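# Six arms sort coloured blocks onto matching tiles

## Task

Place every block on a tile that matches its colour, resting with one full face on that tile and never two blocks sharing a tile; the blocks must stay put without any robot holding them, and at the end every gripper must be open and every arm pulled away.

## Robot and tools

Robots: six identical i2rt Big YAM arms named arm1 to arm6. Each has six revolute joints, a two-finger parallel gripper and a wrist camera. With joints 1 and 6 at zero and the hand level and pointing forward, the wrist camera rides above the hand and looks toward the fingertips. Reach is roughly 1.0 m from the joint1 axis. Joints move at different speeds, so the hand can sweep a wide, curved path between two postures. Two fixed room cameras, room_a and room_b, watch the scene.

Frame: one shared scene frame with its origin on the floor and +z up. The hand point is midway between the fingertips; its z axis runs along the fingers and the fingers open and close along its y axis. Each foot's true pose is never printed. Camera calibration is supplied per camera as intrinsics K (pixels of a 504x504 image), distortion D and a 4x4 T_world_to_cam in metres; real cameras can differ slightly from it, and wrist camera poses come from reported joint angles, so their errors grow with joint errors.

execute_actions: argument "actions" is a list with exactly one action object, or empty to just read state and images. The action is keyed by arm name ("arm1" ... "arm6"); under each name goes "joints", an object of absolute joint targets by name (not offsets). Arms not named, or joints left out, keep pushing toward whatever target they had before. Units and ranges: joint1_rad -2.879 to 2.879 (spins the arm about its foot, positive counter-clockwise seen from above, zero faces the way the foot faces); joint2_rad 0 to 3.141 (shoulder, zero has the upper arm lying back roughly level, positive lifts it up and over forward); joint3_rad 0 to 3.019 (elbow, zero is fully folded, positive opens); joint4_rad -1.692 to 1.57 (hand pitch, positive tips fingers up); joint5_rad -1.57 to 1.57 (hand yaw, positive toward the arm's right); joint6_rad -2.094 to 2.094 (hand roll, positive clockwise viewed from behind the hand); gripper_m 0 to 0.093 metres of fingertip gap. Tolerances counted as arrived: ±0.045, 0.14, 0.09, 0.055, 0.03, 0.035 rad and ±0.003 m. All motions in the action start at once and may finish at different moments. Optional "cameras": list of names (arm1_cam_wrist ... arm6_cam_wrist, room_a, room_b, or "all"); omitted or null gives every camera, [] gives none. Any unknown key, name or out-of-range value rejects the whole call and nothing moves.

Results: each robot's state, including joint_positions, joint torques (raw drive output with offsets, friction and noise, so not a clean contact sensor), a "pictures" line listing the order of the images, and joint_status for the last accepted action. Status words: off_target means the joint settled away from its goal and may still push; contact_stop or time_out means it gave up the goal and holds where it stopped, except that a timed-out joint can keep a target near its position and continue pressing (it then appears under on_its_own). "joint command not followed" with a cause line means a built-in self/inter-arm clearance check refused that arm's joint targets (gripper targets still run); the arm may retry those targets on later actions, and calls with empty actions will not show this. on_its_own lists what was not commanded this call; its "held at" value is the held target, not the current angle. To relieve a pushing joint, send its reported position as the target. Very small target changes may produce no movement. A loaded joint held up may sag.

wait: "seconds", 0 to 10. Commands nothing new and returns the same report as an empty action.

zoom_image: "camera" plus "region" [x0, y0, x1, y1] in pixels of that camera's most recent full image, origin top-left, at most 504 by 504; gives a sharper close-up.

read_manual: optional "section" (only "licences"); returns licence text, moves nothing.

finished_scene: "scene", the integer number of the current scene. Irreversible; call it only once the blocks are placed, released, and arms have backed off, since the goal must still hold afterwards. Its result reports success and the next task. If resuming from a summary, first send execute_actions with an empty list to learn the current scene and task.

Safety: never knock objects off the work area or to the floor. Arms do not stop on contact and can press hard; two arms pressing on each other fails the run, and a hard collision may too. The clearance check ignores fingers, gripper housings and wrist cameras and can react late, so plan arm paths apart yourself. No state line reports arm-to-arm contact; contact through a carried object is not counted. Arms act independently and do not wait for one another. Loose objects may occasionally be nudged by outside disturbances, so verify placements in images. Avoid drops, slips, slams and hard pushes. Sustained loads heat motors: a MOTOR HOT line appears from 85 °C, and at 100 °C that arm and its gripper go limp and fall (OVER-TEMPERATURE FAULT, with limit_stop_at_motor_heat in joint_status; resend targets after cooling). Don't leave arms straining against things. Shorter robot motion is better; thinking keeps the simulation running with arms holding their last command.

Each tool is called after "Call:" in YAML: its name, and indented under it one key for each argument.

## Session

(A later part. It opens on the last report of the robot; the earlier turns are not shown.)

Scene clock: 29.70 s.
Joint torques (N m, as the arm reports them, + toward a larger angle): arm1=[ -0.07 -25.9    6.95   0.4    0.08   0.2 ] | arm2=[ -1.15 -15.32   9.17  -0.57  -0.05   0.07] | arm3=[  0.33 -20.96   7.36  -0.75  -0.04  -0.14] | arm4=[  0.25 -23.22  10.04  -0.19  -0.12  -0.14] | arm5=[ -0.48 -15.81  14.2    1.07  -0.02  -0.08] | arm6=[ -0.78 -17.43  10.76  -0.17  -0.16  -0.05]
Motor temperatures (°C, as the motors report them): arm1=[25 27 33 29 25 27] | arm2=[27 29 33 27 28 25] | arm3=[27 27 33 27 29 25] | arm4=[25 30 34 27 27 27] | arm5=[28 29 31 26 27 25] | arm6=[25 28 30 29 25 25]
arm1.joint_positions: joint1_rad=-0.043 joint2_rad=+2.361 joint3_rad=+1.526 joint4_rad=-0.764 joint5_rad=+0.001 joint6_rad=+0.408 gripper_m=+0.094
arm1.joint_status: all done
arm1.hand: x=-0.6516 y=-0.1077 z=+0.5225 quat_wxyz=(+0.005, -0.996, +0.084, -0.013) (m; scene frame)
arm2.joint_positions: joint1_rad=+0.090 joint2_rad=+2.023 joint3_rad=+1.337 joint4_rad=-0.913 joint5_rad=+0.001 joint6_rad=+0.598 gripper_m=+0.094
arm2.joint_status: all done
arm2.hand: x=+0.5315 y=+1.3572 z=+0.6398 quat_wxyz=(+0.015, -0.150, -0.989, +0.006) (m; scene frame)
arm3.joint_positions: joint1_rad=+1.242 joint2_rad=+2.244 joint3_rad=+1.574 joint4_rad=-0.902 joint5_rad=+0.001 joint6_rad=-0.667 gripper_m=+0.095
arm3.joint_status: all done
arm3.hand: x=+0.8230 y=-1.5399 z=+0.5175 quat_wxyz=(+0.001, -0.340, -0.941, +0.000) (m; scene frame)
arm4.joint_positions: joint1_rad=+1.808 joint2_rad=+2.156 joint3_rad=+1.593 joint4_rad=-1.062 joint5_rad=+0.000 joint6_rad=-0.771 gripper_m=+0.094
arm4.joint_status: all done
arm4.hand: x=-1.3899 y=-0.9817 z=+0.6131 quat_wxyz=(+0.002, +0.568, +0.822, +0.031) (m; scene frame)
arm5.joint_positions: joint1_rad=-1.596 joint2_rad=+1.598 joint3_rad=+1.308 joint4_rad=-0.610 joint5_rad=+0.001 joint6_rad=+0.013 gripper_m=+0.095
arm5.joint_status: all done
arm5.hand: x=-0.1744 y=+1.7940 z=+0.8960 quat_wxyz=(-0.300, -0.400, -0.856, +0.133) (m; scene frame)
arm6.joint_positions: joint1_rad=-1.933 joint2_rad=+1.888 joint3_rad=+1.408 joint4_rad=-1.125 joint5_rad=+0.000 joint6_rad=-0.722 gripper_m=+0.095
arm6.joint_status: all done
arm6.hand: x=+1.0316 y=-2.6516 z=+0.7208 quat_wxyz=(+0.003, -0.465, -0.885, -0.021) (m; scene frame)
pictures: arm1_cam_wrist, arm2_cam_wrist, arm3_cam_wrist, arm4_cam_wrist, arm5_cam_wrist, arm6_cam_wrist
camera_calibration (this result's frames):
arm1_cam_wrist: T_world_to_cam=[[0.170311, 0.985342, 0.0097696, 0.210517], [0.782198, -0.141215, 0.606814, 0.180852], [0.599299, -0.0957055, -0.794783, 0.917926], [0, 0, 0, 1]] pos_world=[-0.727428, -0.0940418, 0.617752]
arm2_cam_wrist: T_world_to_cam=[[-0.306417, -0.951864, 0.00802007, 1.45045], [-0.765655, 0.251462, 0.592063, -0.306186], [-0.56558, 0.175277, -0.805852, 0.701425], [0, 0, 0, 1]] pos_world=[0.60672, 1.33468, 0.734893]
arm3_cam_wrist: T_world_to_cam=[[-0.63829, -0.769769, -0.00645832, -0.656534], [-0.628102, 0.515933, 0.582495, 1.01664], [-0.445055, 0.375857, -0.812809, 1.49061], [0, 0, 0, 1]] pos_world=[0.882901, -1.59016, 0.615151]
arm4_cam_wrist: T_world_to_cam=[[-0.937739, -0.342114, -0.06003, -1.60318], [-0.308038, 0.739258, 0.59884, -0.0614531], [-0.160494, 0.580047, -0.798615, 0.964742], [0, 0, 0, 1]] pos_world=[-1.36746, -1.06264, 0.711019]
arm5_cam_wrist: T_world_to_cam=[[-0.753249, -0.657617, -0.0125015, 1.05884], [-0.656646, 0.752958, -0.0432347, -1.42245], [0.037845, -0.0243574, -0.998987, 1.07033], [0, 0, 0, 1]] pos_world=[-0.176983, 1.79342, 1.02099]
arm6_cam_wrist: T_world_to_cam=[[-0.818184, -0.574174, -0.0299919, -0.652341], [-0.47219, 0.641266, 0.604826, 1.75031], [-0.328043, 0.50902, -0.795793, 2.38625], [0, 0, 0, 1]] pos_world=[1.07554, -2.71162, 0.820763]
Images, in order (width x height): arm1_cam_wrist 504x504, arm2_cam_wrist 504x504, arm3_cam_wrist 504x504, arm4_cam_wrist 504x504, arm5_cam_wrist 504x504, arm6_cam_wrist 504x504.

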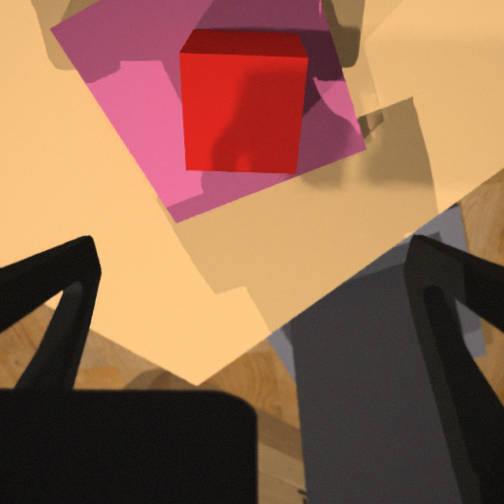

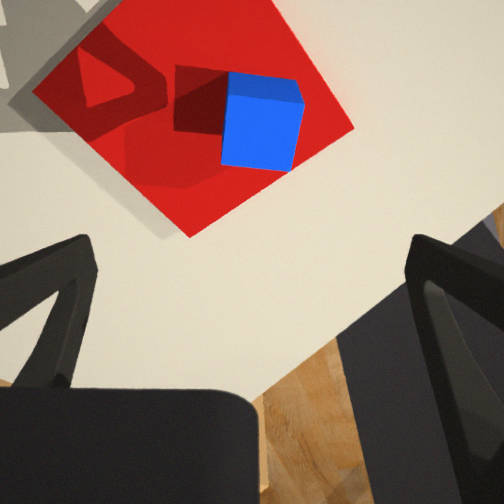

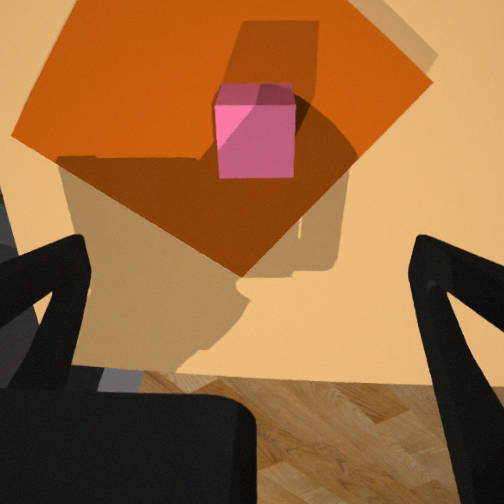

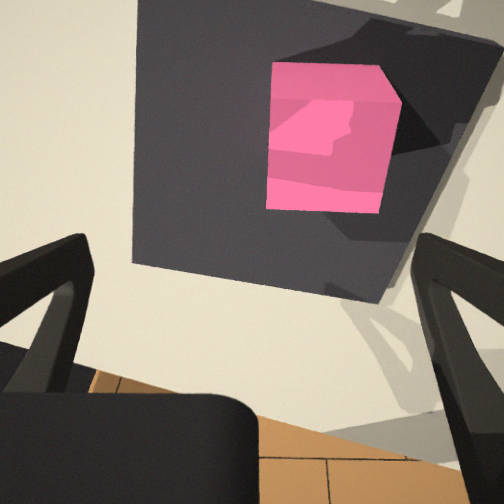

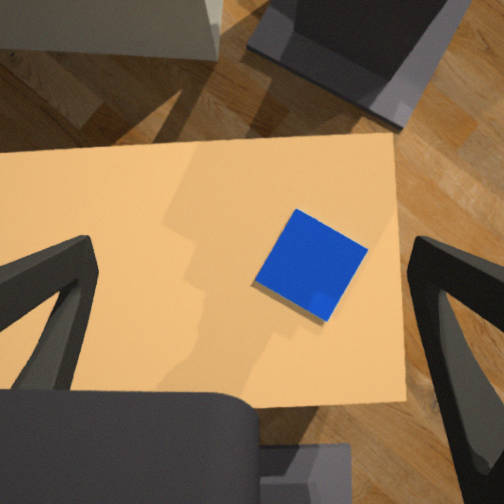

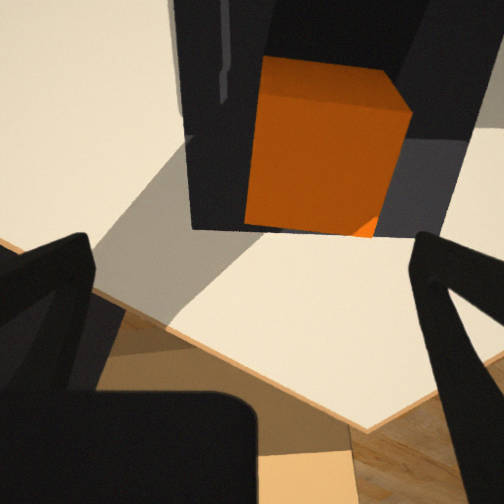

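Call:
execute_actions:
  actions:
    - {"arm1":{"joints":{"joint1_rad":-0.063,"joint2_rad":2.35,"joint3_rad":1.575,"joint4_rad":-0.77}},"arm2":{"joints":{"joint1_rad":0.064,"joint2_rad":1.99,"joint3_rad":1.385,"joint4_rad":-0.94}},"arm3":{"joints":{"joint2_rad":2.255,"joint3_rad":1.62,"joint4_rad":-0.93}},"arm4":{"joints":{"joint1_rad":1.785,"joint2_rad":2.12,"joint3_rad":1.685,"joint4_rad":-1.085}},"arm5":{"joints":{"joint1_rad":1.0,"joint2_rad":1.0,"joint3_rad":1.2}},"arm6":{"joints":{"joint1_rad":-1.977,"joint2_rad":1.87,"joint3_rad":1.475,"joint4_rad":-1.14}}}
  cameras: ["arm1_cam_wrist","arm2_cam_wrist","arm3_cam_wrist","arm4_cam_wrist","arm6_cam_wrist"]

Scene clock: 36.80 s.
Joint torques (N m, as the arm reports them, + toward a larger angle): arm1=[  0.13 -26.2    7.64   0.13   0.1    0.24] | arm2=[ -1.14 -15.82  11.24  -0.65  -0.03   0.1 ] | arm3=[  0.3  -20.64   8.33  -0.94  -0.04  -0.14] | arm4=[ -0.17 -23.04  10.23  -0.13  -0.13  -0.14] | arm5=[ 0.16 -5.7  12.4   1.45  0.12 -0.03] | arm6=[ -0.73 -17.4   12.47  -0.22  -0.13  -0.06]
Motor temperatures (°C, as the motors report them): arm1=[25 28 33 29 25 27] | arm2=[27 30 33 27 28 25] | arm3=[27 28 33 27 29 25] | arm4=[25 31 35 27 27 27] | arm5=[28 29 32 26 27 25] | arm6=[25 29 31 29 25 25]
arm1.joint_positions: joint1_rad=-0.049 joint2_rad=+2.360 joint3_rad=+1.549 joint4_rad=-0.764 joint5_rad=+0.001 joint6_rad=+0.408 gripper_m=+0.094
arm1.joint_status: all done
arm1.hand: x=-0.6644 y=-0.1073 z=+0.5292 quat_wxyz=(+0.001, -0.996, +0.087, -0.002) (m; scene frame)
arm2.joint_positions: joint1_rad=+0.070 joint2_rad=+2.019 joint3_rad=+1.337 joint4_rad=-0.923 joint5_rad=+0.001 joint6_rad=+0.598 gripper_m=+0.094
arm2.joint_status: all done
arm2.hand: x=+0.5327 y=+1.3467 z=+0.6417 quat_wxyz=(+0.018, -0.160, -0.987, +0.007) (m; scene frame)
arm3.joint_positions: joint1_rad=+1.242 joint2_rad=+2.244 joint3_rad=+1.585 joint4_rad=-0.911 joint5_rad=+0.001 joint6_rad=-0.667 gripper_m=+0.095
arm3.joint_status: all done
arm3.hand: x=+0.8236 y=-1.5428 z=+0.5206 quat_wxyz=(+0.001, -0.339, -0.941, +0.001) (m; scene frame)
arm4.joint_positions: joint1_rad=+1.799 joint2_rad=+2.138 joint3_rad=+1.642 joint4_rad=-1.073 joint5_rad=+0.000 joint6_rad=-0.771 gripper_m=+0.094
arm4.joint_status: all done
arm4.hand: x=-1.4037 y=-0.9993 z=+0.6392 quat_wxyz=(+0.007, +0.572, +0.820, +0.003) (m; scene frame)
arm5.joint_positions: joint1_rad=+0.995 joint2_rad=+1.001 joint3_rad=+1.184 joint4_rad=-0.608 joint5_rad=-0.001 joint6_rad=+0.013 gripper_m=+0.095
arm5.joint_status: all done
arm5.hand: x=-0.6548 y=+2.7301 z=+1.1483 quat_wxyz=(-0.350, +0.636, -0.547, -0.416) (m; scene frame)
arm6.joint_positions: joint1_rad=-1.967 joint2_rad=+1.881 joint3_rad=+1.423 joint4_rad=-1.132 joint5_rad=+0.000 joint6_rad=-0.722 gripper_m=+0.095
arm6.joint_status: all done
arm6.hand: x=+1.0126 y=-2.6539 z=+0.7291 quat_wxyz=(+0.001, -0.480, -0.877, -0.015) (m; scene frame)
pictures: arm1_cam_wrist, arm2_cam_wrist, arm3_cam_wrist, arm4_cam_wrist, arm6_cam_wrist
camera_calibration (this result's frames):
arm1_cam_wrist: T_world_to_cam=[[0.176064, 0.984379, 0.00018141, 0.220996], [0.79536, -0.142365, 0.589182, 0.204817], [0.580004, -0.103589, -0.808001, 0.924209], [0, 0, 0, 1]] pos_world=[-0.737857, -0.0926465, 0.626047]
arm2_cam_wrist: T_world_to_cam=[[-0.325155, -0.945586, 0.0118469, 1.43985], [-0.756798, 0.267708, 0.596313, -0.333031], [-0.567037, 0.184929, -0.802665, 0.691142], [0, 0, 0, 1]] pos_world=[0.608039, 1.32284, 0.736288]
arm3_cam_wrist: T_world_to_cam=[[-0.637992, -0.770025, -0.00527769, -0.659558], [-0.628532, 0.516777, 0.581282, 1.01897], [-0.444874, 0.374171, -0.813685, 1.49217], [0, 0, 0, 1]] pos_world=[0.883489, -1.59278, 0.618366]
arm4_cam_wrist: T_world_to_cam=[[-0.941772, -0.335551, -0.0217204, -1.64413], [-0.288016, 0.771647, 0.567104, 0.0124457], [-0.173532, 0.540339, -0.82336, 0.951491], [0, 0, 0, 1]] pos_world=[-1.3797, -1.07542, 0.74065]
arm6_cam_wrist: T_world_to_cam=[[-0.83733, -0.546311, -0.0205543, -0.582577], [-0.448628, 0.665155, 0.59691, 1.78312], [-0.312426, 0.509032, -0.802045, 2.37665], [0, 0, 0, 1]] pos_world=[1.05468, -2.71411, 0.829843]
Images, in order (width x height): arm1_cam_wrist 504x504, arm2_cam_wrist 504x504, arm3_cam_wrist 504x504, arm4_cam_wrist 504x504, arm6_cam_wrist 504x504.

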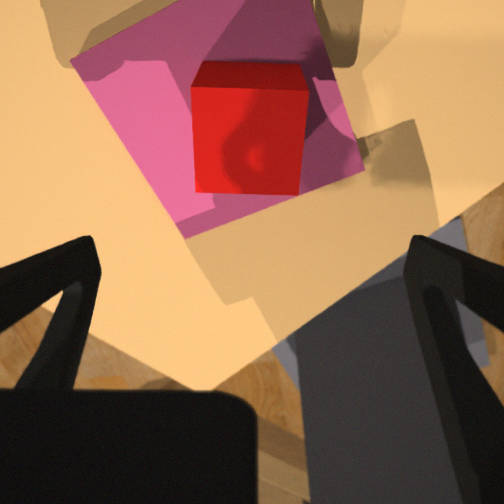

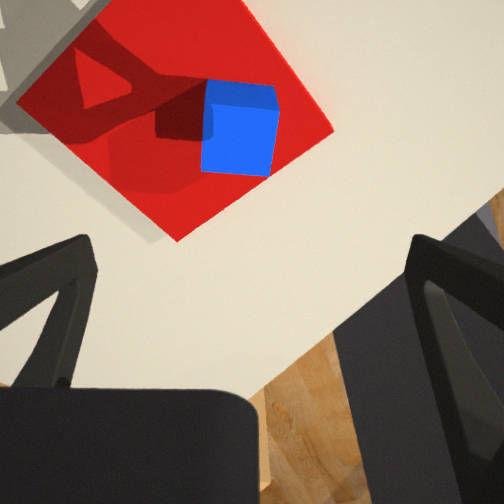

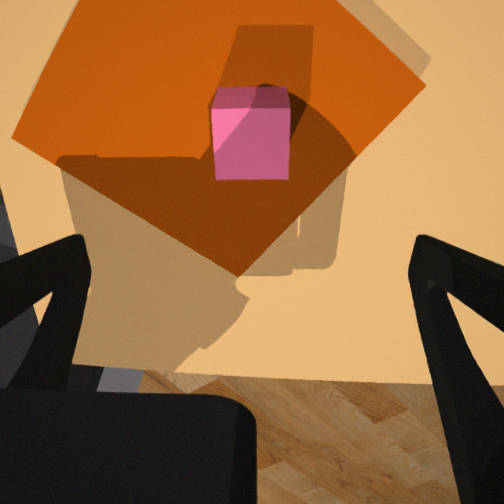

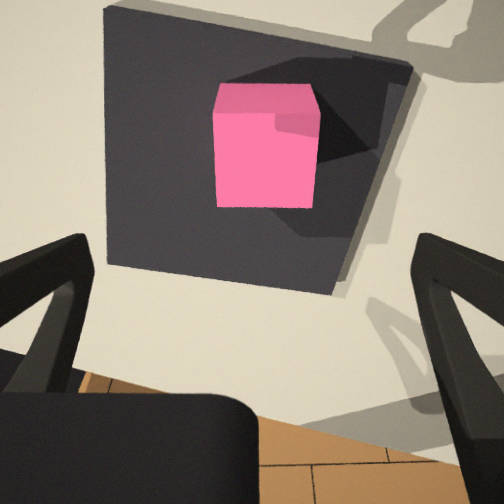

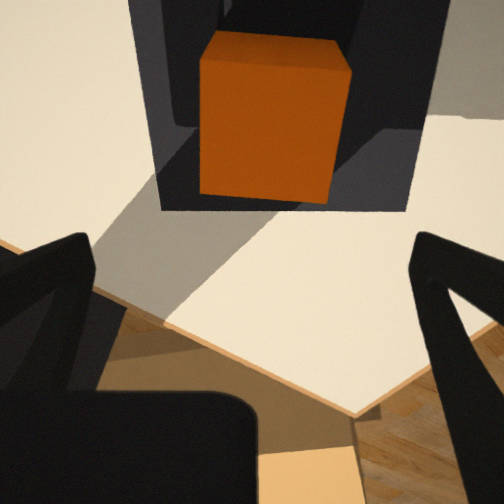

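Call:
execute_actions:
  actions:
    - {"arm1":{"joints":{"joint2_rad":2.565,"joint3_rad":1.662,"joint4_rad":-0.63}},"arm2":{"joints":{"joint2_rad":2.17,"joint3_rad":1.36,"joint4_rad":-0.73}},"arm3":{"joints":{"joint2_rad":2.425,"joint3_rad":1.648,"joint4_rad":-0.765}},"arm4":{"joints":{"joint2_rad":2.28,"joint3_rad":1.615,"joint4_rad":-0.885}},"arm6":{"joints":{"joint2_rad":2.01,"joint3_rad":1.37,"joint4_rad":-0.90}}}
  cameras: ["arm1_cam_wrist","arm2_cam_wrist","arm3_cam_wrist","arm4_cam_wrist","arm6_cam_wrist"]

Scene clock: 38.77 s.
Joint torques (N m, as the arm reports them, + toward a larger angle): arm1=[ -0.01 -26.29   6.08   0.69   0.08   0.23] | arm2=[ -1.38 -16.13   7.71   0.61  -0.04   0.09] | arm3=[  0.29 -22.51   5.95   0.46  -0.04  -0.13] | arm4=[  0.08 -23.09   7.04   1.06  -0.19  -0.11] | arm5=[ 0.48 -6.29 12.28  1.38  0.06 -0.03] | arm6=[ -0.74 -18.81   7.34   0.53  -0.17  -0.12]
Motor temperatures (°C, as the motors report them): arm1=[25 28 33 29 25 27] | arm2=[27 30 33 27 28 25] | arm3=[27 29 33 27 29 25] | arm4=[25 31 34 27 27 27] | arm5=[28 29 32 26 27 25] | arm6=[25 29 31 29 25 25]
arm1.joint_positions: joint1_rad=-0.049 joint2_rad=+2.562 joint3_rad=+1.650 joint4_rad=-0.634 joint5_rad=+0.001 joint6_rad=+0.408 gripper_m=+0.094
arm1.joint_status: all done
arm1.hand: x=-0.6792 y=-0.1108 z=+0.4361 quat_wxyz=(-0.004, -0.996, +0.087, +0.012) (m; scene frame)
arm2.joint_positions: joint1_rad=+0.070 joint2_rad=+2.197 joint3_rad=+1.337 joint4_rad=-0.748 joint5_rad=+0.001 joint6_rad=+0.598 gripper_m=+0.094
arm2.joint_status: all done
arm2.hand: x=+0.5356 y=+1.3478 z=+0.5483 quat_wxyz=(+0.020, -0.160, -0.987, +0.008) (m; scene frame)
arm3.joint_positions: joint1_rad=+1.242 joint2_rad=+2.426 joint3_rad=+1.636 joint4_rad=-0.785 joint5_rad=+0.001 joint6_rad=-0.667 gripper_m=+0.095
arm3.joint_status: all done
arm3.hand: x=+0.8250 y=-1.5494 z=+0.4266 quat_wxyz=(+0.002, -0.339, -0.941, -0.001) (m; scene frame)
arm4.joint_positions: joint1_rad=+1.798 joint2_rad=+2.290 joint3_rad=+1.606 joint4_rad=-0.899 joint5_rad=+0.001 joint6_rad=-0.775 gripper_m=+0.094
arm4.joint_status: all done
arm4.hand: x=-1.4018 y=-0.9958 z=+0.5372 quat_wxyz=(+0.005, +0.571, +0.821, +0.010) (m; scene frame)
arm5.joint_positions: joint1_rad=+0.995 joint2_rad=+1.001 joint3_rad=+1.184 joint4_rad=-0.608 joint5_rad=-0.001 joint6_rad=+0.013 gripper_m=+0.095
arm5.joint_status: not commanded
arm5.hand: x=-0.6548 y=+2.7301 z=+1.1483 quat_wxyz=(-0.350, +0.636, -0.547, -0.416) (m; scene frame)
arm6.joint_positions: joint1_rad=-1.967 joint2_rad=+2.013 joint3_rad=+1.372 joint4_rad=-0.910 joint5_rad=+0.001 joint6_rad=-0.722 gripper_m=+0.095
arm6.joint_status: all done
arm6.hand: x=+1.0108 y=-2.6696 z=+0.6426 quat_wxyz=(-0.006, -0.480, -0.877, +0.004) (m; scene frame)
pictures: arm1_cam_wrist, arm2_cam_wrist, arm3_cam_wrist, arm4_cam_wrist, arm6_cam_wrist
camera_calibration (this result's frames):
arm1_cam_wrist: T_world_to_cam=[[0.176286, 0.984275, -0.0112401, 0.232208], [0.811408, -0.138842, 0.567749, 0.291584], [0.557261, -0.109207, -0.823125, 0.847733], [0, 0, 0, 1]] pos_world=[-0.749937, -0.0954945, 0.534853]
arm2_cam_wrist: T_world_to_cam=[[-0.325109, -0.945579, 0.0135893, 1.44196], [-0.755047, 0.268199, 0.598309, -0.278139], [-0.569393, 0.184255, -0.80115, 0.618952], [0, 0, 0, 1]] pos_world=[0.611213, 1.32404, 0.642692]
arm3_cam_wrist: T_world_to_cam=[[-0.638004, -0.769985, -0.00858553, -0.662859], [-0.627878, 0.513736, 0.584675, 1.07124], [-0.445781, 0.378416, -0.811222, 1.42502], [0, 0, 0, 1]] pos_world=[0.884947, -1.59998, 0.523989]
arm4_cam_wrist: T_world_to_cam=[[-0.940818, -0.337571, -0.0301158, -1.6395], [-0.292448, 0.763716, 0.57551, 0.0495197], [-0.171276, 0.550258, -0.81724, 0.875655], [0, 0, 0, 1]] pos_world=[-1.37802, -1.0731, 0.637746]
arm6_cam_wrist: T_world_to_cam=[[-0.837357, -0.546618, 0.00651469, -0.612617], [-0.44467, 0.688018, 0.573498, 1.91646], [-0.317967, 0.477326, -0.819181, 2.24668], [0, 0, 0, 1]] pos_world=[1.05358, -2.72583, 0.745336]
Images, in order (width x height): arm1_cam_wrist 504x504, arm2_cam_wrist 504x504, arm3_cam_wrist 504x504, arm4_cam_wrist 504x504, arm6_cam_wrist 504x504.

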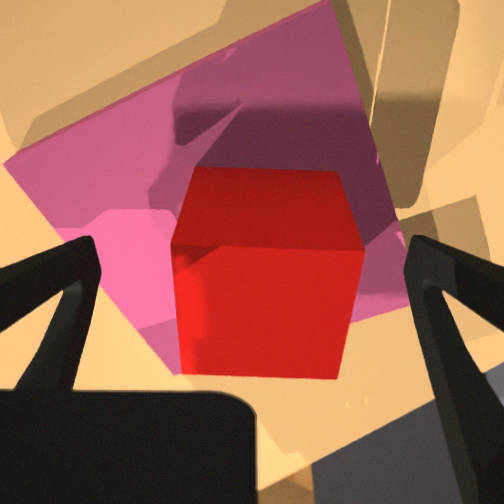

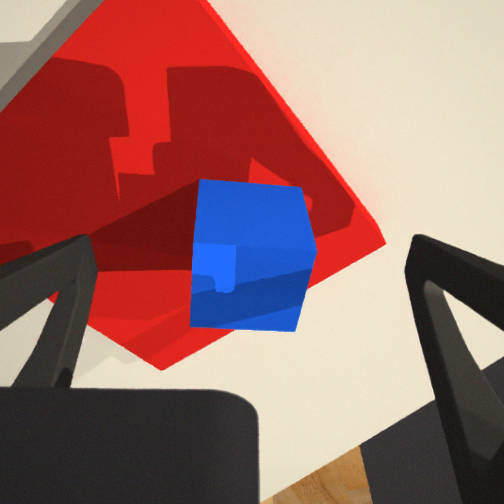

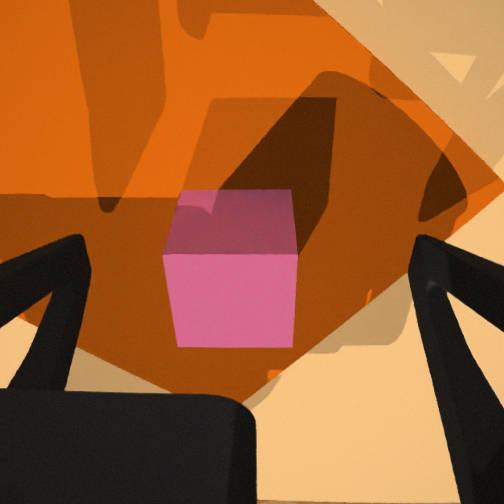

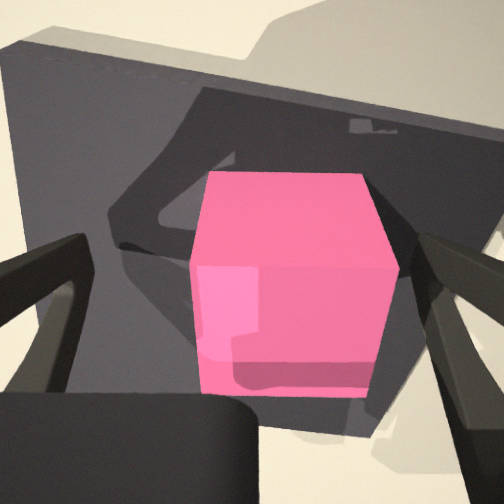

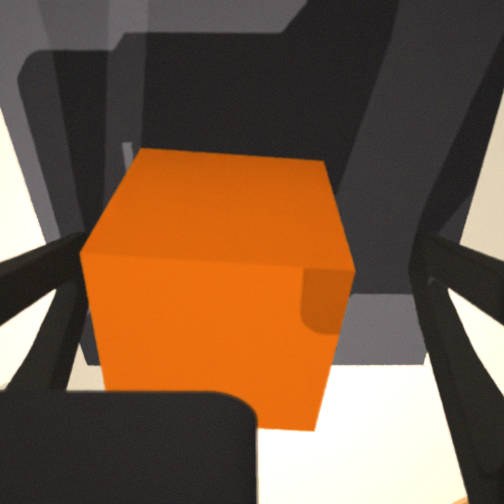

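Call:
execute_actions:
  actions:
    - {"arm1":{"joints":{"joint2_rad":2.595,"joint4_rad":-0.62}},"arm2":{"joints":{"joint2_rad":2.215,"joint4_rad":-0.72}},"arm3":{"joints":{"joint2_rad":2.45,"joint4_rad":-0.76}},"arm4":{"joints":{"joint1_rad":1.775,"joint2_rad":2.31,"joint4_rad":-0.87}},"arm6":{"joints":{"joint1_rad":-1.945}}}
  cameras: ["arm1_cam_wrist","arm2_cam_wrist","arm3_cam_wrist","arm4_cam_wrist","arm6_cam_wrist"]

Scene clock: 41.50 s.
Joint torques (N m, as the arm reports them, + toward a larger angle): arm1=[  0.02 -23.33   6.     0.94   0.09   0.23] | arm2=[ -0.87 -14.27   7.73   0.71   0.     0.07] | arm3=[  0.32 -20.55   6.06   0.47  -0.04  -0.14] | arm4=[ -0.06 -21.     6.89   1.07  -0.18  -0.09] | arm5=[-0.32 -6.15 12.63  1.24  0.07 -0.08] | arm6=[  1.09 -18.23   7.64   0.55  -0.12  -0.11]
Motor temperatures (°C, as the motors report them): arm1=[25 29 33 29 25 27] | arm2=[27 30 33 27 28 25] | arm3=[27 29 32 27 29 25] | arm4=[25 32 34 27 27 27] | arm5=[28 29 33 26 27 25] | arm6=[25 29 31 29 25 25]
arm1.joint_positions: joint1_rad=-0.049 joint2_rad=+2.562 joint3_rad=+1.650 joint4_rad=-0.630 joint5_rad=+0.001 joint6_rad=+0.408 gripper_m=+0.094
arm1.joint_status: all done
arm1.hand: x=-0.6803 y=-0.1111 z=+0.4361 quat_wxyz=(-0.004, -0.996, +0.087, +0.014) (m; scene frame)
arm2.joint_positions: joint1_rad=+0.070 joint2_rad=+2.208 joint3_rad=+1.337 joint4_rad=-0.738 joint5_rad=+0.001 joint6_rad=+0.598 gripper_m=+0.094
arm2.joint_status: all done
arm2.hand: x=+0.5350 y=+1.3476 z=+0.5425 quat_wxyz=(+0.020, -0.160, -0.987, +0.008) (m; scene frame)
arm3.joint_positions: joint1_rad=+1.242 joint2_rad=+2.426 joint3_rad=+1.636 joint4_rad=-0.780 joint5_rad=+0.001 joint6_rad=-0.667 gripper_m=+0.095
arm3.joint_status: all done
arm3.hand: x=+0.8252 y=-1.5507 z=+0.4266 quat_wxyz=(+0.001, -0.339, -0.941, +0.001) (m; scene frame)
arm4.joint_positions: joint1_rad=+1.789 joint2_rad=+2.298 joint3_rad=+1.606 joint4_rad=-0.885 joint5_rad=+0.001 joint6_rad=-0.775 gripper_m=+0.094
arm4.joint_status: all done
arm4.hand: x=-1.4070 y=-0.9945 z=+0.5318 quat_wxyz=(+0.006, +0.575, +0.818, +0.008) (m; scene frame)
arm5.joint_positions: joint1_rad=+0.995 joint2_rad=+1.001 joint3_rad=+1.184 joint4_rad=-0.608 joint5_rad=-0.001 joint6_rad=+0.013 gripper_m=+0.095
arm5.joint_status: not commanded
arm5.hand: x=-0.6548 y=+2.7301 z=+1.1483 quat_wxyz=(-0.350, +0.636, -0.547, -0.416) (m; scene frame)
arm6.joint_positions: joint1_rad=-1.962 joint2_rad=+2.013 joint3_rad=+1.372 joint4_rad=-0.910 joint5_rad=+0.001 joint6_rad=-0.722 gripper_m=+0.095
arm6.joint_status: all done
arm6.hand: x=+1.0135 y=-2.6701 z=+0.6427 quat_wxyz=(-0.006, -0.478, -0.878, +0.004) (m; scene frame)
pictures: arm1_cam_wrist, arm2_cam_wrist, arm3_cam_wrist, arm4_cam_wrist, arm6_cam_wrist
camera_calibration (this result's frames):
arm1_cam_wrist: T_world_to_cam=[[0.176232, 0.984262, -0.0130671, 0.233416], [0.813929, -0.138243, 0.564277, 0.295715], [0.55359, -0.110079, -0.825482, 0.846773], [0, 0, 0, 1]] pos_world=[-0.750591, -0.09565, 0.535181]
arm2_cam_wrist: T_world_to_cam=[[-0.325091, -0.945576, 0.0142427, 1.44135], [-0.754389, 0.268384, 0.599056, -0.276066], [-0.570275, 0.184003, -0.800581, 0.614503], [0, 0, 0, 1]] pos_world=[0.610743, 1.32392, 0.63681]
arm3_cam_wrist: T_world_to_cam=[[-0.637992, -0.770025, -0.00527769, -0.665154], [-0.628532, 0.516777, 0.581282, 1.07878], [-0.444874, 0.374171, -0.813685, 1.41935], [0, 0, 0, 1]] pos_world=[0.885113, -1.60075, 0.524316]
arm4_cam_wrist: T_world_to_cam=[[-0.943819, -0.329357, -0.0269983, -1.64194], [-0.284596, 0.768583, 0.572962, 0.0673424], [-0.167959, 0.548456, -0.819137, 0.873599], [0, 0, 0, 1]] pos_world=[-1.3838, -1.07167, 0.632684]
arm6_cam_wrist: T_world_to_cam=[[-0.834636, -0.550763, 0.00651034, -0.624384], [-0.448098, 0.685833, 0.573447, 1.91562], [-0.320298, 0.475702, -0.819217, 2.24581], [0, 0, 0, 1]] pos_world=[1.05658, -2.72602, 0.745365]
Images, in order (width x height): arm1_cam_wrist 504x504, arm2_cam_wrist 504x504, arm3_cam_wrist 504x504, arm4_cam_wrist 504x504, arm6_cam_wrist 504x504.

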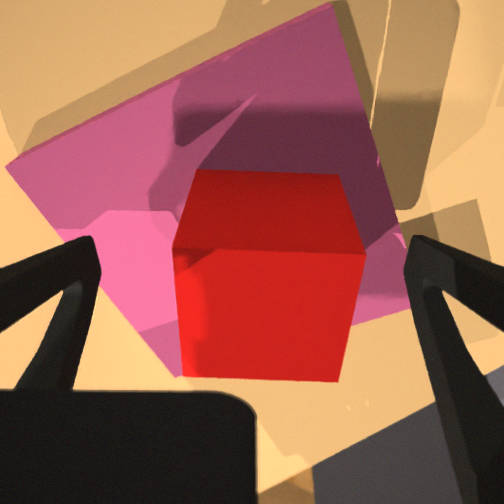

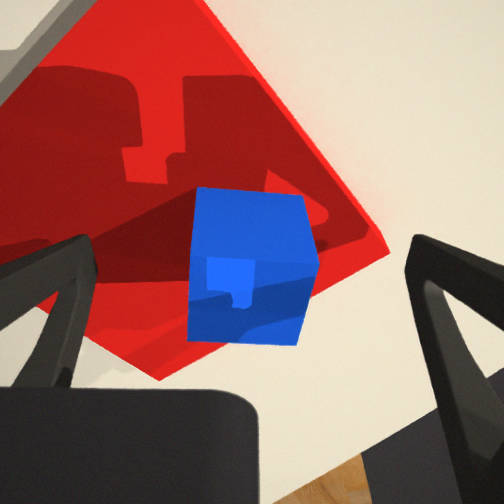

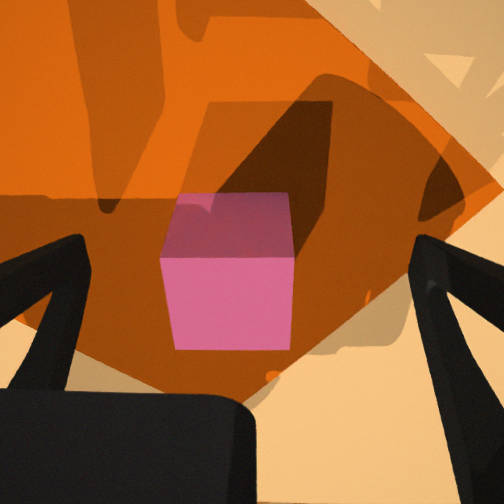

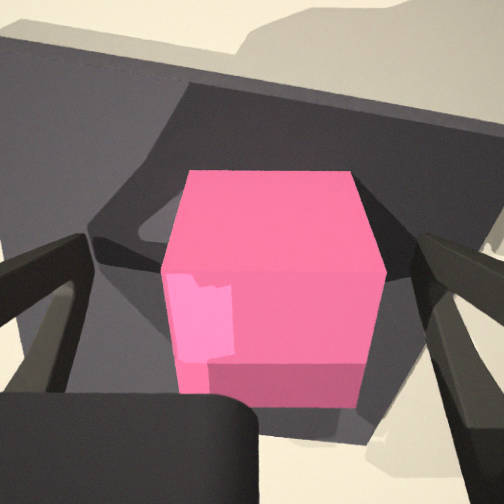

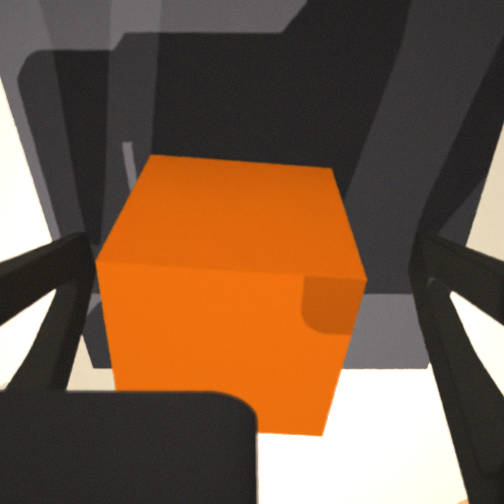

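Call:
execute_actions:
  actions:
    - {"arm1":{"joints":{"gripper_m":0.02}},"arm2":{"joints":{"gripper_m":0.01}},"arm3":{"joints":{"gripper_m":0.01}},"arm4":{"joints":{"gripper_m":0.02}},"arm6":{"joints":{"gripper_m":0.025}}}
  cameras: ["arm1_cam_wrist","arm2_cam_wrist","arm3_cam_wrist","arm4_cam_wrist","arm6_cam_wrist"]

Scene clock: 43.20 s.
Joint torques (N m, as the arm reports them, + toward a larger angle): arm1=[  0.11 -22.93   5.96   0.92   0.08   0.2 ] | arm2=[ -0.94 -14.07   7.76   0.59  -0.05   0.08] | arm3=[  0.32 -20.52   6.07   0.47  -0.04  -0.13] | arm4=[ -0.27 -20.85   6.88   1.15  -0.16  -0.09] | arm5=[-0.19 -6.07 12.66  1.38  0.04 -0.12] | arm6=[  0.83 -18.49   7.55   0.69  -0.14  -0.08]
Motor temperatures (°C, as the motors report them): arm1=[25 29 33 29 25 27] | arm2=[27 30 33 27 28 25] | arm3=[27 29 32 27 29 25] | arm4=[25 32 34 27 27 27] | arm5=[28 29 33 26 27 25] | arm6=[25 29 31 29 25 25]
arm1.joint_positions: joint1_rad=-0.050 joint2_rad=+2.562 joint3_rad=+1.650 joint4_rad=-0.629 joint5_rad=+0.001 joint6_rad=+0.409 gripper_m=+0.048
arm1.joint_status: gripper_m off_target (ended at +0.048, target +0.020)
arm1.hand: x=-0.6805 y=-0.1108 z=+0.4361 quat_wxyz=(-0.004, -0.996, +0.088, +0.014) (m; scene frame)
arm2.joint_positions: joint1_rad=+0.070 joint2_rad=+2.208 joint3_rad=+1.337 joint4_rad=-0.738 joint5_rad=+0.000 joint6_rad=+0.599 gripper_m=+0.031
arm2.joint_status: gripper_m off_target (ended at +0.031, target +0.010)
arm2.hand: x=+0.5350 y=+1.3477 z=+0.5425 quat_wxyz=(+0.020, -0.160, -0.987, +0.008) (m; scene frame)
arm3.joint_positions: joint1_rad=+1.242 joint2_rad=+2.426 joint3_rad=+1.636 joint4_rad=-0.780 joint5_rad=+0.001 joint6_rad=-0.668 gripper_m=+0.032
arm3.joint_status: gripper_m off_target (ended at +0.032, target +0.010)
arm3.hand: x=+0.8253 y=-1.5507 z=+0.4266 quat_wxyz=(+0.001, -0.339, -0.941, +0.001) (m; scene frame)
arm4.joint_positions: joint1_rad=+1.789 joint2_rad=+2.299 joint3_rad=+1.606 joint4_rad=-0.885 joint5_rad=+0.001 joint6_rad=-0.775 gripper_m=+0.041
arm4.joint_status: gripper_m off_target (ended at +0.041, target +0.020)
arm4.hand: x=-1.4070 y=-0.9945 z=+0.5316 quat_wxyz=(+0.006, +0.575, +0.818, +0.008) (m; scene frame)
arm5.joint_positions: joint1_rad=+0.995 joint2_rad=+1.001 joint3_rad=+1.184 joint4_rad=-0.608 joint5_rad=-0.001 joint6_rad=+0.013 gripper_m=+0.095
arm5.joint_status: not commanded
arm5.hand: x=-0.6548 y=+2.7301 z=+1.1483 quat_wxyz=(-0.350, +0.636, -0.547, -0.416) (m; scene frame)
arm6.joint_positions: joint1_rad=-1.962 joint2_rad=+2.013 joint3_rad=+1.372 joint4_rad=-0.908 joint5_rad=+0.000 joint6_rad=-0.723 gripper_m=+0.048
arm6.joint_status: gripper_m off_target (ended at +0.048, target +0.025)
arm6.hand: x=+1.0138 y=-2.6704 z=+0.6427 quat_wxyz=(-0.006, -0.478, -0.879, +0.004) (m; scene frame)
pictures: arm1_cam_wrist, arm2_cam_wrist, arm3_cam_wrist, arm4_cam_wrist, arm6_cam_wrist
camera_calibration (this result's frames):
arm1_cam_wrist: T_world_to_cam=[[0.177358, 0.98406, -0.0130435, 0.233949], [0.814235, -0.13928, 0.56358, 0.296348], [0.55278, -0.110576, -0.825958, 0.846546], [0, 0, 0, 1]] pos_world=[-0.750743, -0.0953364, 0.535247]
arm2_cam_wrist: T_world_to_cam=[[-0.325465, -0.945451, 0.0139442, 1.44159], [-0.754222, 0.268474, 0.599226, -0.2764], [-0.570282, 0.18451, -0.800459, 0.613736], [0, 0, 0, 1]] pos_world=[0.610725, 1.32392, 0.636794]
arm3_cam_wrist: T_world_to_cam=[[-0.637696, -0.770268, -0.00557727, -0.665596], [-0.628946, 0.51649, 0.581089, 1.07879], [-0.444714, 0.374066, -0.813821, 1.41913], [0, 0, 0, 1]] pos_world=[0.88516, -1.60072, 0.524334]
arm4_cam_wrist: T_world_to_cam=[[-0.943819, -0.329357, -0.0269983, -1.64194], [-0.284596, 0.768583, 0.572962, 0.0674725], [-0.167959, 0.548456, -0.819137, 0.873412], [0, 0, 0, 1]] pos_world=[-1.3838, -1.07167, 0.632456]
arm6_cam_wrist: T_world_to_cam=[[-0.83422, -0.551387, 0.00699646, -0.626765], [-0.448735, 0.686178, 0.572535, 1.9181], [-0.320489, 0.474481, -0.819851, 2.24338], [0, 0, 0, 1]] pos_world=[1.05684, -2.72619, 0.745446]
Images, in order (width x height): arm1_cam_wrist 504x504, arm2_cam_wrist 504x504, arm3_cam_wrist 504x504, arm4_cam_wrist 504x504, arm6_cam_wrist 504x504.

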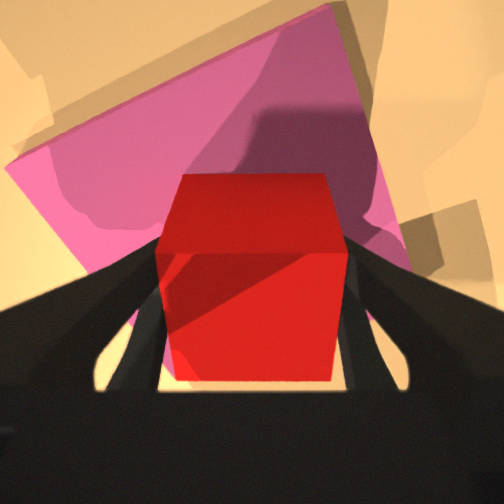

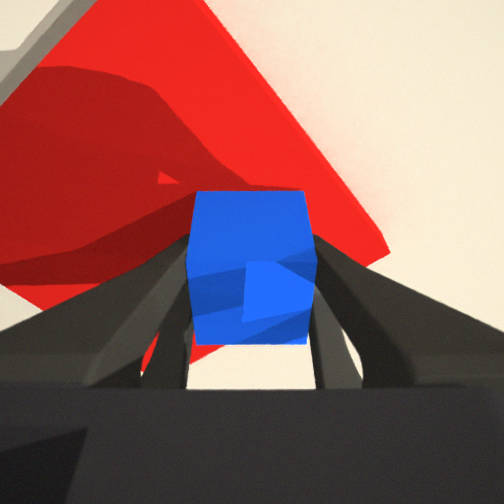

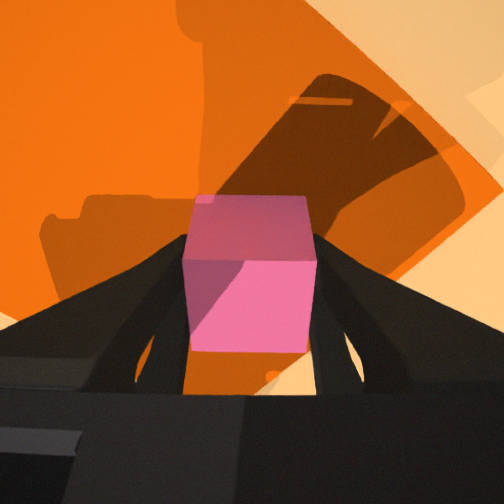

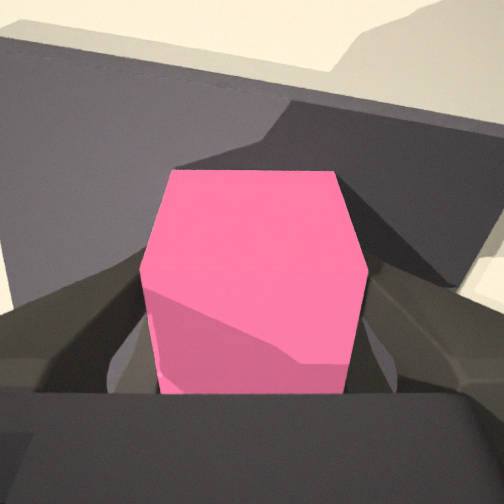

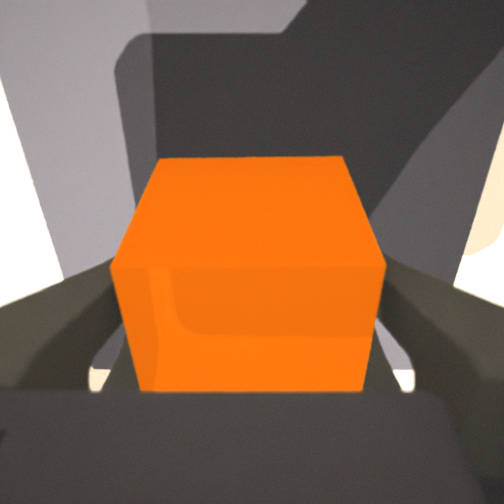

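Call:
execute_actions:
  actions:
    - {"arm1":{"joints":{"joint2_rad":1.2}},"arm2":{"joints":{"joint2_rad":1.1}},"arm3":{"joints":{"joint2_rad":1.2}},"arm4":{"joints":{"joint2_rad":1.2}},"arm6":{"joints":{"joint2_rad":1.1}}}
  cameras: []

Call:
execute_actions:
  actions:
    - {"arm1":{"joints":{"joint1_rad":-1.965,"joint2_rad":1.5,"joint3_rad":1.3,"joint4_rad":-0.7}},"arm2":{"joints":{"joint1_rad":1.785,"joint2_rad":1.5,"joint3_rad":1.3,"joint4_rad":-0.7}},"arm3":{"joints":{"joint1_rad":-1.64,"joint2_rad":1.5,"joint3_rad":1.3,"joint4_rad":-0.7}},"arm4":{"joints":{"joint1_rad":-0.9}},"arm6":{"joints":{"joint1_rad":1.71,"joint2_rad":1.3,"joint3_rad":1.2,"joint4_rad":-0.7}}}

Scene clock: 48.30 s.
Joint torques (N m, as the arm reports them, + toward a larger angle): arm1=[ 0.32 -9.29  9.14  2.15  0.04  0.18] | arm2=[-1.15 -5.2  12.51  1.97 -0.06  0.01] | arm3=[ 0.33 -9.24  8.56  1.78  0.01 -0.07] | arm4=[-0.33 -9.31  9.69  2.64 -0.12 -0.05] | arm5=[-0.45 -5.51 12.45  1.44  0.05  0.01] | arm6=[ 1.37 -7.94 10.75  1.85 -0.16 -0.07]
Motor temperatures (°C, as the motors report them): arm1=[25 29 33 29 25 27] | arm2=[27 31 33 27 28 25] | arm3=[27 29 32 27 29 25] | arm4=[25 32 34 27 27 27] | arm5=[28 28 33 26 27 25] | arm6=[25 29 30 29 25 25]
arm1.joint_positions: joint1_rad=-0.050 joint2_rad=+1.196 joint3_rad=+1.654 joint4_rad=-0.619 joint5_rad=+0.001 joint6_rad=+0.409 gripper_m=+0.048
arm1.joint_status: all done
arm1.hand: x=-0.5973 y=-0.0911 z=+1.3400 quat_wxyz=(-0.204, -0.759, +0.067, +0.615) (m; scene frame)
arm2.joint_positions: joint1_rad=+0.070 joint2_rad=+1.100 joint3_rad=+1.337 joint4_rad=-0.735 joint5_rad=+0.000 joint6_rad=+0.599 gripper_m=+0.031
arm2.joint_status: all done
arm2.hand: x=+0.4997 y=+1.3358 z=+1.1570 quat_wxyz=(-0.460, -0.139, -0.850, -0.217) (m; scene frame)
arm3.joint_positions: joint1_rad=+1.242 joint2_rad=+1.199 joint3_rad=+1.644 joint4_rad=-0.771 joint5_rad=+0.001 joint6_rad=-0.668 gripper_m=+0.032
arm3.joint_status: all done
arm3.hand: x=+0.8059 y=-1.4568 z=+1.2096 quat_wxyz=(-0.308, -0.276, -0.764, +0.495) (m; scene frame)
arm4.joint_positions: joint1_rad=+1.789 joint2_rad=+1.205 joint3_rad=+1.604 joint4_rad=-0.880 joint5_rad=+0.001 joint6_rad=-0.775 gripper_m=+0.041
arm4.joint_status: all done
arm4.hand: x=-1.3772 y=-0.9063 z=+1.1967 quat_wxyz=(+0.100, +0.496, +0.699, -0.506) (m; scene frame)
arm5.joint_positions: joint1_rad=+0.995 joint2_rad=+1.001 joint3_rad=+1.184 joint4_rad=-0.608 joint5_rad=-0.001 joint6_rad=+0.013 gripper_m=+0.095
arm5.joint_status: not commanded
arm5.hand: x=-0.6548 y=+2.7301 z=+1.1483 quat_wxyz=(-0.350, +0.636, -0.547, -0.416) (m; scene frame)
arm6.joint_positions: joint1_rad=-1.962 joint2_rad=+1.098 joint3_rad=+1.364 joint4_rad=-0.906 joint5_rad=+0.000 joint6_rad=-0.723 gripper_m=+0.048
arm6.joint_status: all done
arm6.hand: x=+1.0209 y=-2.5938 z=+1.1257 quat_wxyz=(-0.156, -0.430, -0.786, +0.416) (m; scene frame)
pictures: none
No camera images: the call's "cameras" was empty. Leave "cameras" out to get every camera's image.

Scene clock: 51.17 s.
Joint torques (N m, as the arm reports them, + toward a larger angle): arm1=[  1.36 -17.95  11.05   2.09   0.08   0.18] | arm2=[ -1.34 -12.13  10.86   1.66   0.04   0.02] | arm3=[  0.42 -14.04  10.13   1.19   0.02  -0.08] | arm4=[ -0.12 -10.75   9.6    2.59  -0.11  -0.02] | arm5=[ 0.76 -6.1  12.65  1.28  0.09 -0.1 ] | arm6=[  0.53 -11.94  11.22   1.89  -0.03   0.  ]
Motor temperatures (°C, as the motors report them): arm1=[25 29 34 29 25 27] | arm2=[27 31 33 27 28 25] | arm3=[27 29 33 27 29 25] | arm4=[25 32 34 27 27 27] | arm5=[28 28 33 26 27 25] | arm6=[25 29 31 29 25 25]
arm1.joint_positions: joint1_rad=-1.968 joint2_rad=+1.515 joint3_rad=+1.270 joint4_rad=-0.704 joint5_rad=+0.001 joint6_rad=+0.409 gripper_m=+0.048
arm1.joint_status: all done
arm1.hand: x=-0.0125 y=+0.6093 z=+0.9224 quat_wxyz=(+0.183, -0.476, +0.825, +0.245) (m; scene frame)
arm2.joint_positions: joint1_rad=+1.792 joint2_rad=+1.526 joint3_rad=+1.290 joint4_rad=-0.717 joint5_rad=-0.002 joint6_rad=+0.599 gripper_m=+0.031
arm2.joint_status: all done
arm2.hand: x=-0.2241 y=+1.7343 z=+0.9130 quat_wxyz=(-0.079, +0.613, -0.729, -0.295) (m; scene frame)
arm3.joint_positions: joint1_rad=-1.642 joint2_rad=+1.499 joint3_rad=+1.273 joint4_rad=-0.709 joint5_rad=+0.000 joint6_rad=-0.669 gripper_m=+0.032
arm3.joint_status: all done
arm3.hand: x=+0.4343 y=-0.4246 z=+0.8460 quat_wxyz=(+0.242, -0.928, +0.204, +0.198) (m; scene frame)
arm4.joint_positions: joint1_rad=-0.897 joint2_rad=+1.216 joint3_rad=+1.604 joint4_rad=-0.880 joint5_rad=+0.001 joint6_rad=-0.775 gripper_m=+0.041
arm4.joint_status: all done
arm4.hand: x=-1.1737 y=+0.0904 z=+1.1941 quat_wxyz=(-0.473, +0.797, -0.318, -0.199) (m; scene frame)
arm5.joint_positions: joint1_rad=+0.995 joint2_rad=+1.001 joint3_rad=+1.184 joint4_rad=-0.608 joint5_rad=-0.001 joint6_rad=+0.013 gripper_m=+0.095
arm5.joint_status: not commanded
arm5.hand: x=-0.6548 y=+2.7301 z=+1.1483 quat_wxyz=(-0.350, +0.636, -0.547, -0.416) (m; scene frame)
arm6.joint_positions: joint1_rad=+1.708 joint2_rad=+1.318 joint3_rad=+1.187 joint4_rad=-0.710 joint5_rad=-0.001 joint6_rad=-0.723 gripper_m=+0.048
arm6.joint_status: all done
arm6.hand: x=+0.8948 y=-1.6246 z=+0.9609 quat_wxyz=(-0.296, +0.909, -0.214, -0.202) (m; scene frame)
pictures: arm1_cam_wrist, arm2_cam_wrist, arm3_cam_wrist, arm4_cam_wrist, arm5_cam_wrist, arm6_cam_wrist, room_a, room_b
camera_calibration (this result's frames):
arm1_cam_wrist: T_world_to_cam=[[0.873181, -0.427399, -0.234276, 0.485948], [-0.42966, -0.901918, 0.0440014, 0.507044], [-0.230104, 0.062238, -0.971174, 0.977394], [0, 0, 0, 1]] pos_world=[0.0184388, 0.604175, 1.04075]
arm2_cam_wrist: T_world_to_cam=[[0.93539, -0.0778622, -0.344939, 0.660477], [-0.0568015, -0.995874, 0.0707645, 1.65683], [-0.349026, -0.0465994, -0.935954, 0.980178], [0, 0, 0, 1]] pos_world=[-0.181585, 1.7471, 1.02798]
arm3_cam_wrist: T_world_to_cam=[[0.472326, 0.803768, 0.361752, -0.169674], [0.840669, -0.534154, 0.0891935, -0.660731], [0.264922, 0.261985, -0.927998, 0.906135], [0, 0, 0, 1]] pos_world=[0.395542, -0.453947, 0.961204]
arm4_cam_wrist: T_world_to_cam=[[0.702969, 0.35288, 0.617503, 0.0550812], [0.594461, -0.768172, -0.237757, 1.05914], [0.390449, 0.534217, -0.749774, 1.4341], [0, 0, 0, 1]] pos_world=[-1.22828, 0.0280435, 1.29305]
arm5_cam_wrist: T_world_to_cam=[[0.985244, 0.171142, -0.00214142, 0.179633], [0.147065, -0.852906, -0.500922, 3.00418], [-0.0875549, 0.493215, -0.86549, -0.285029], [0, 0, 0, 1]] pos_world=[-0.643748, 2.67212, 1.25855]
arm6_cam_wrist: T_world_to_cam=[[0.502484, 0.732233, 0.459723, 0.302628], [0.813448, -0.58055, 0.0355711, -1.70646], [0.292938, 0.356086, -0.88735, 1.2936], [0, 0, 0, 1]] pos_world=[0.857107, -1.67291, 1.06945]
Images, in order (width x height): arm1_cam_wrist 504x504, arm2_cam_wrist 504x504, arm3_cam_wrist 504x504, arm4_cam_wrist 504x504, arm5_cam_wrist 504x504, arm6_cam_wrist 504x504, room_a 504x504, room_b 504x504.

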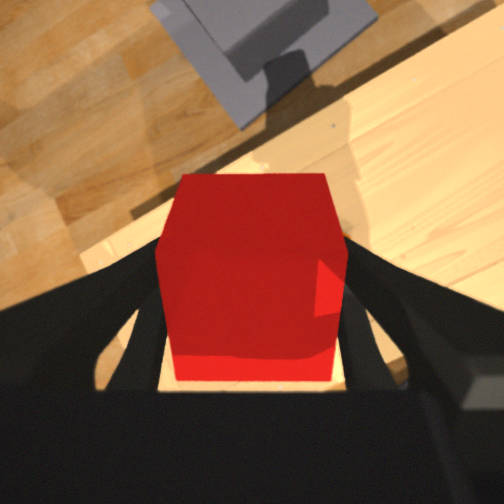

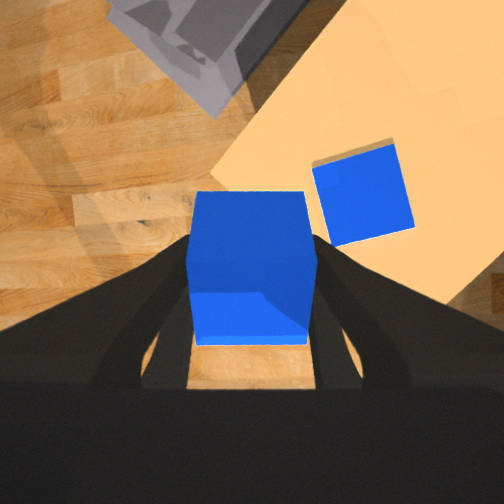

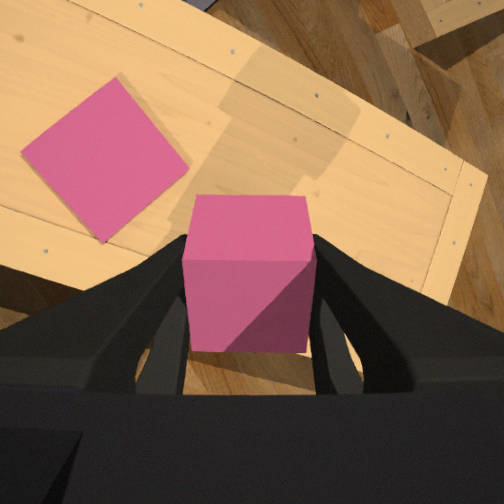

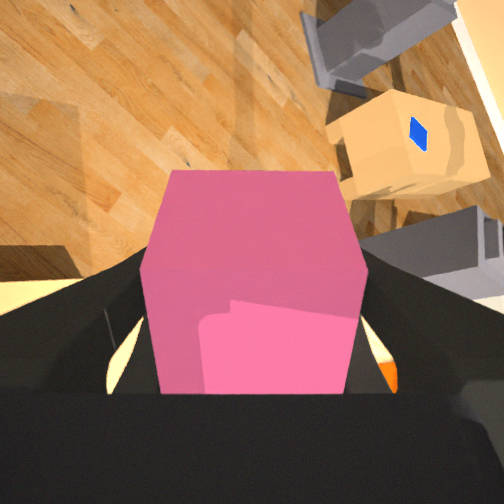

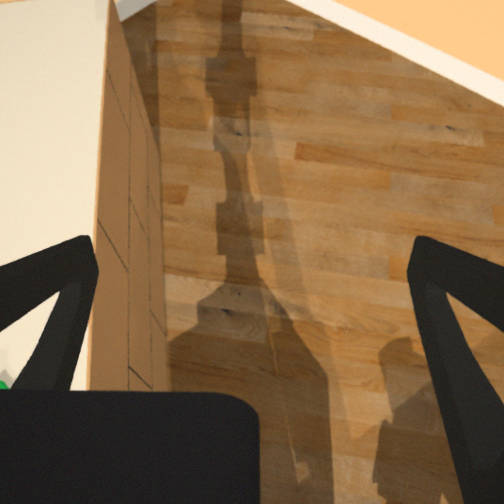

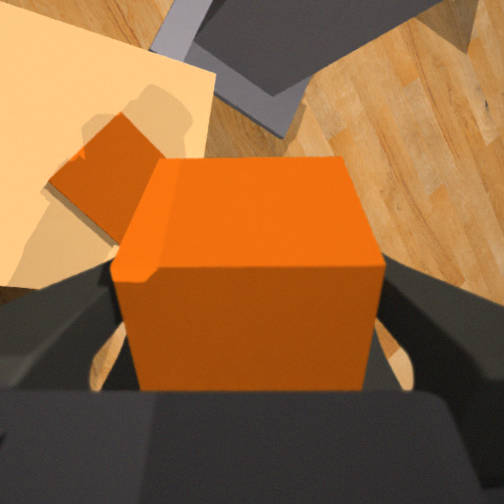

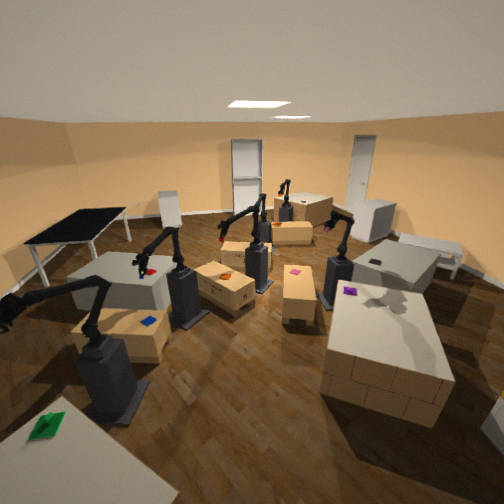

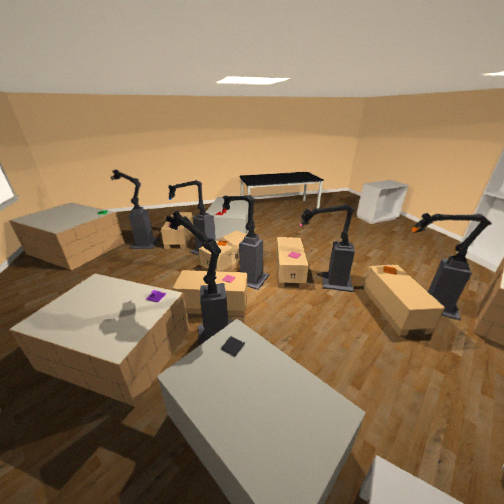

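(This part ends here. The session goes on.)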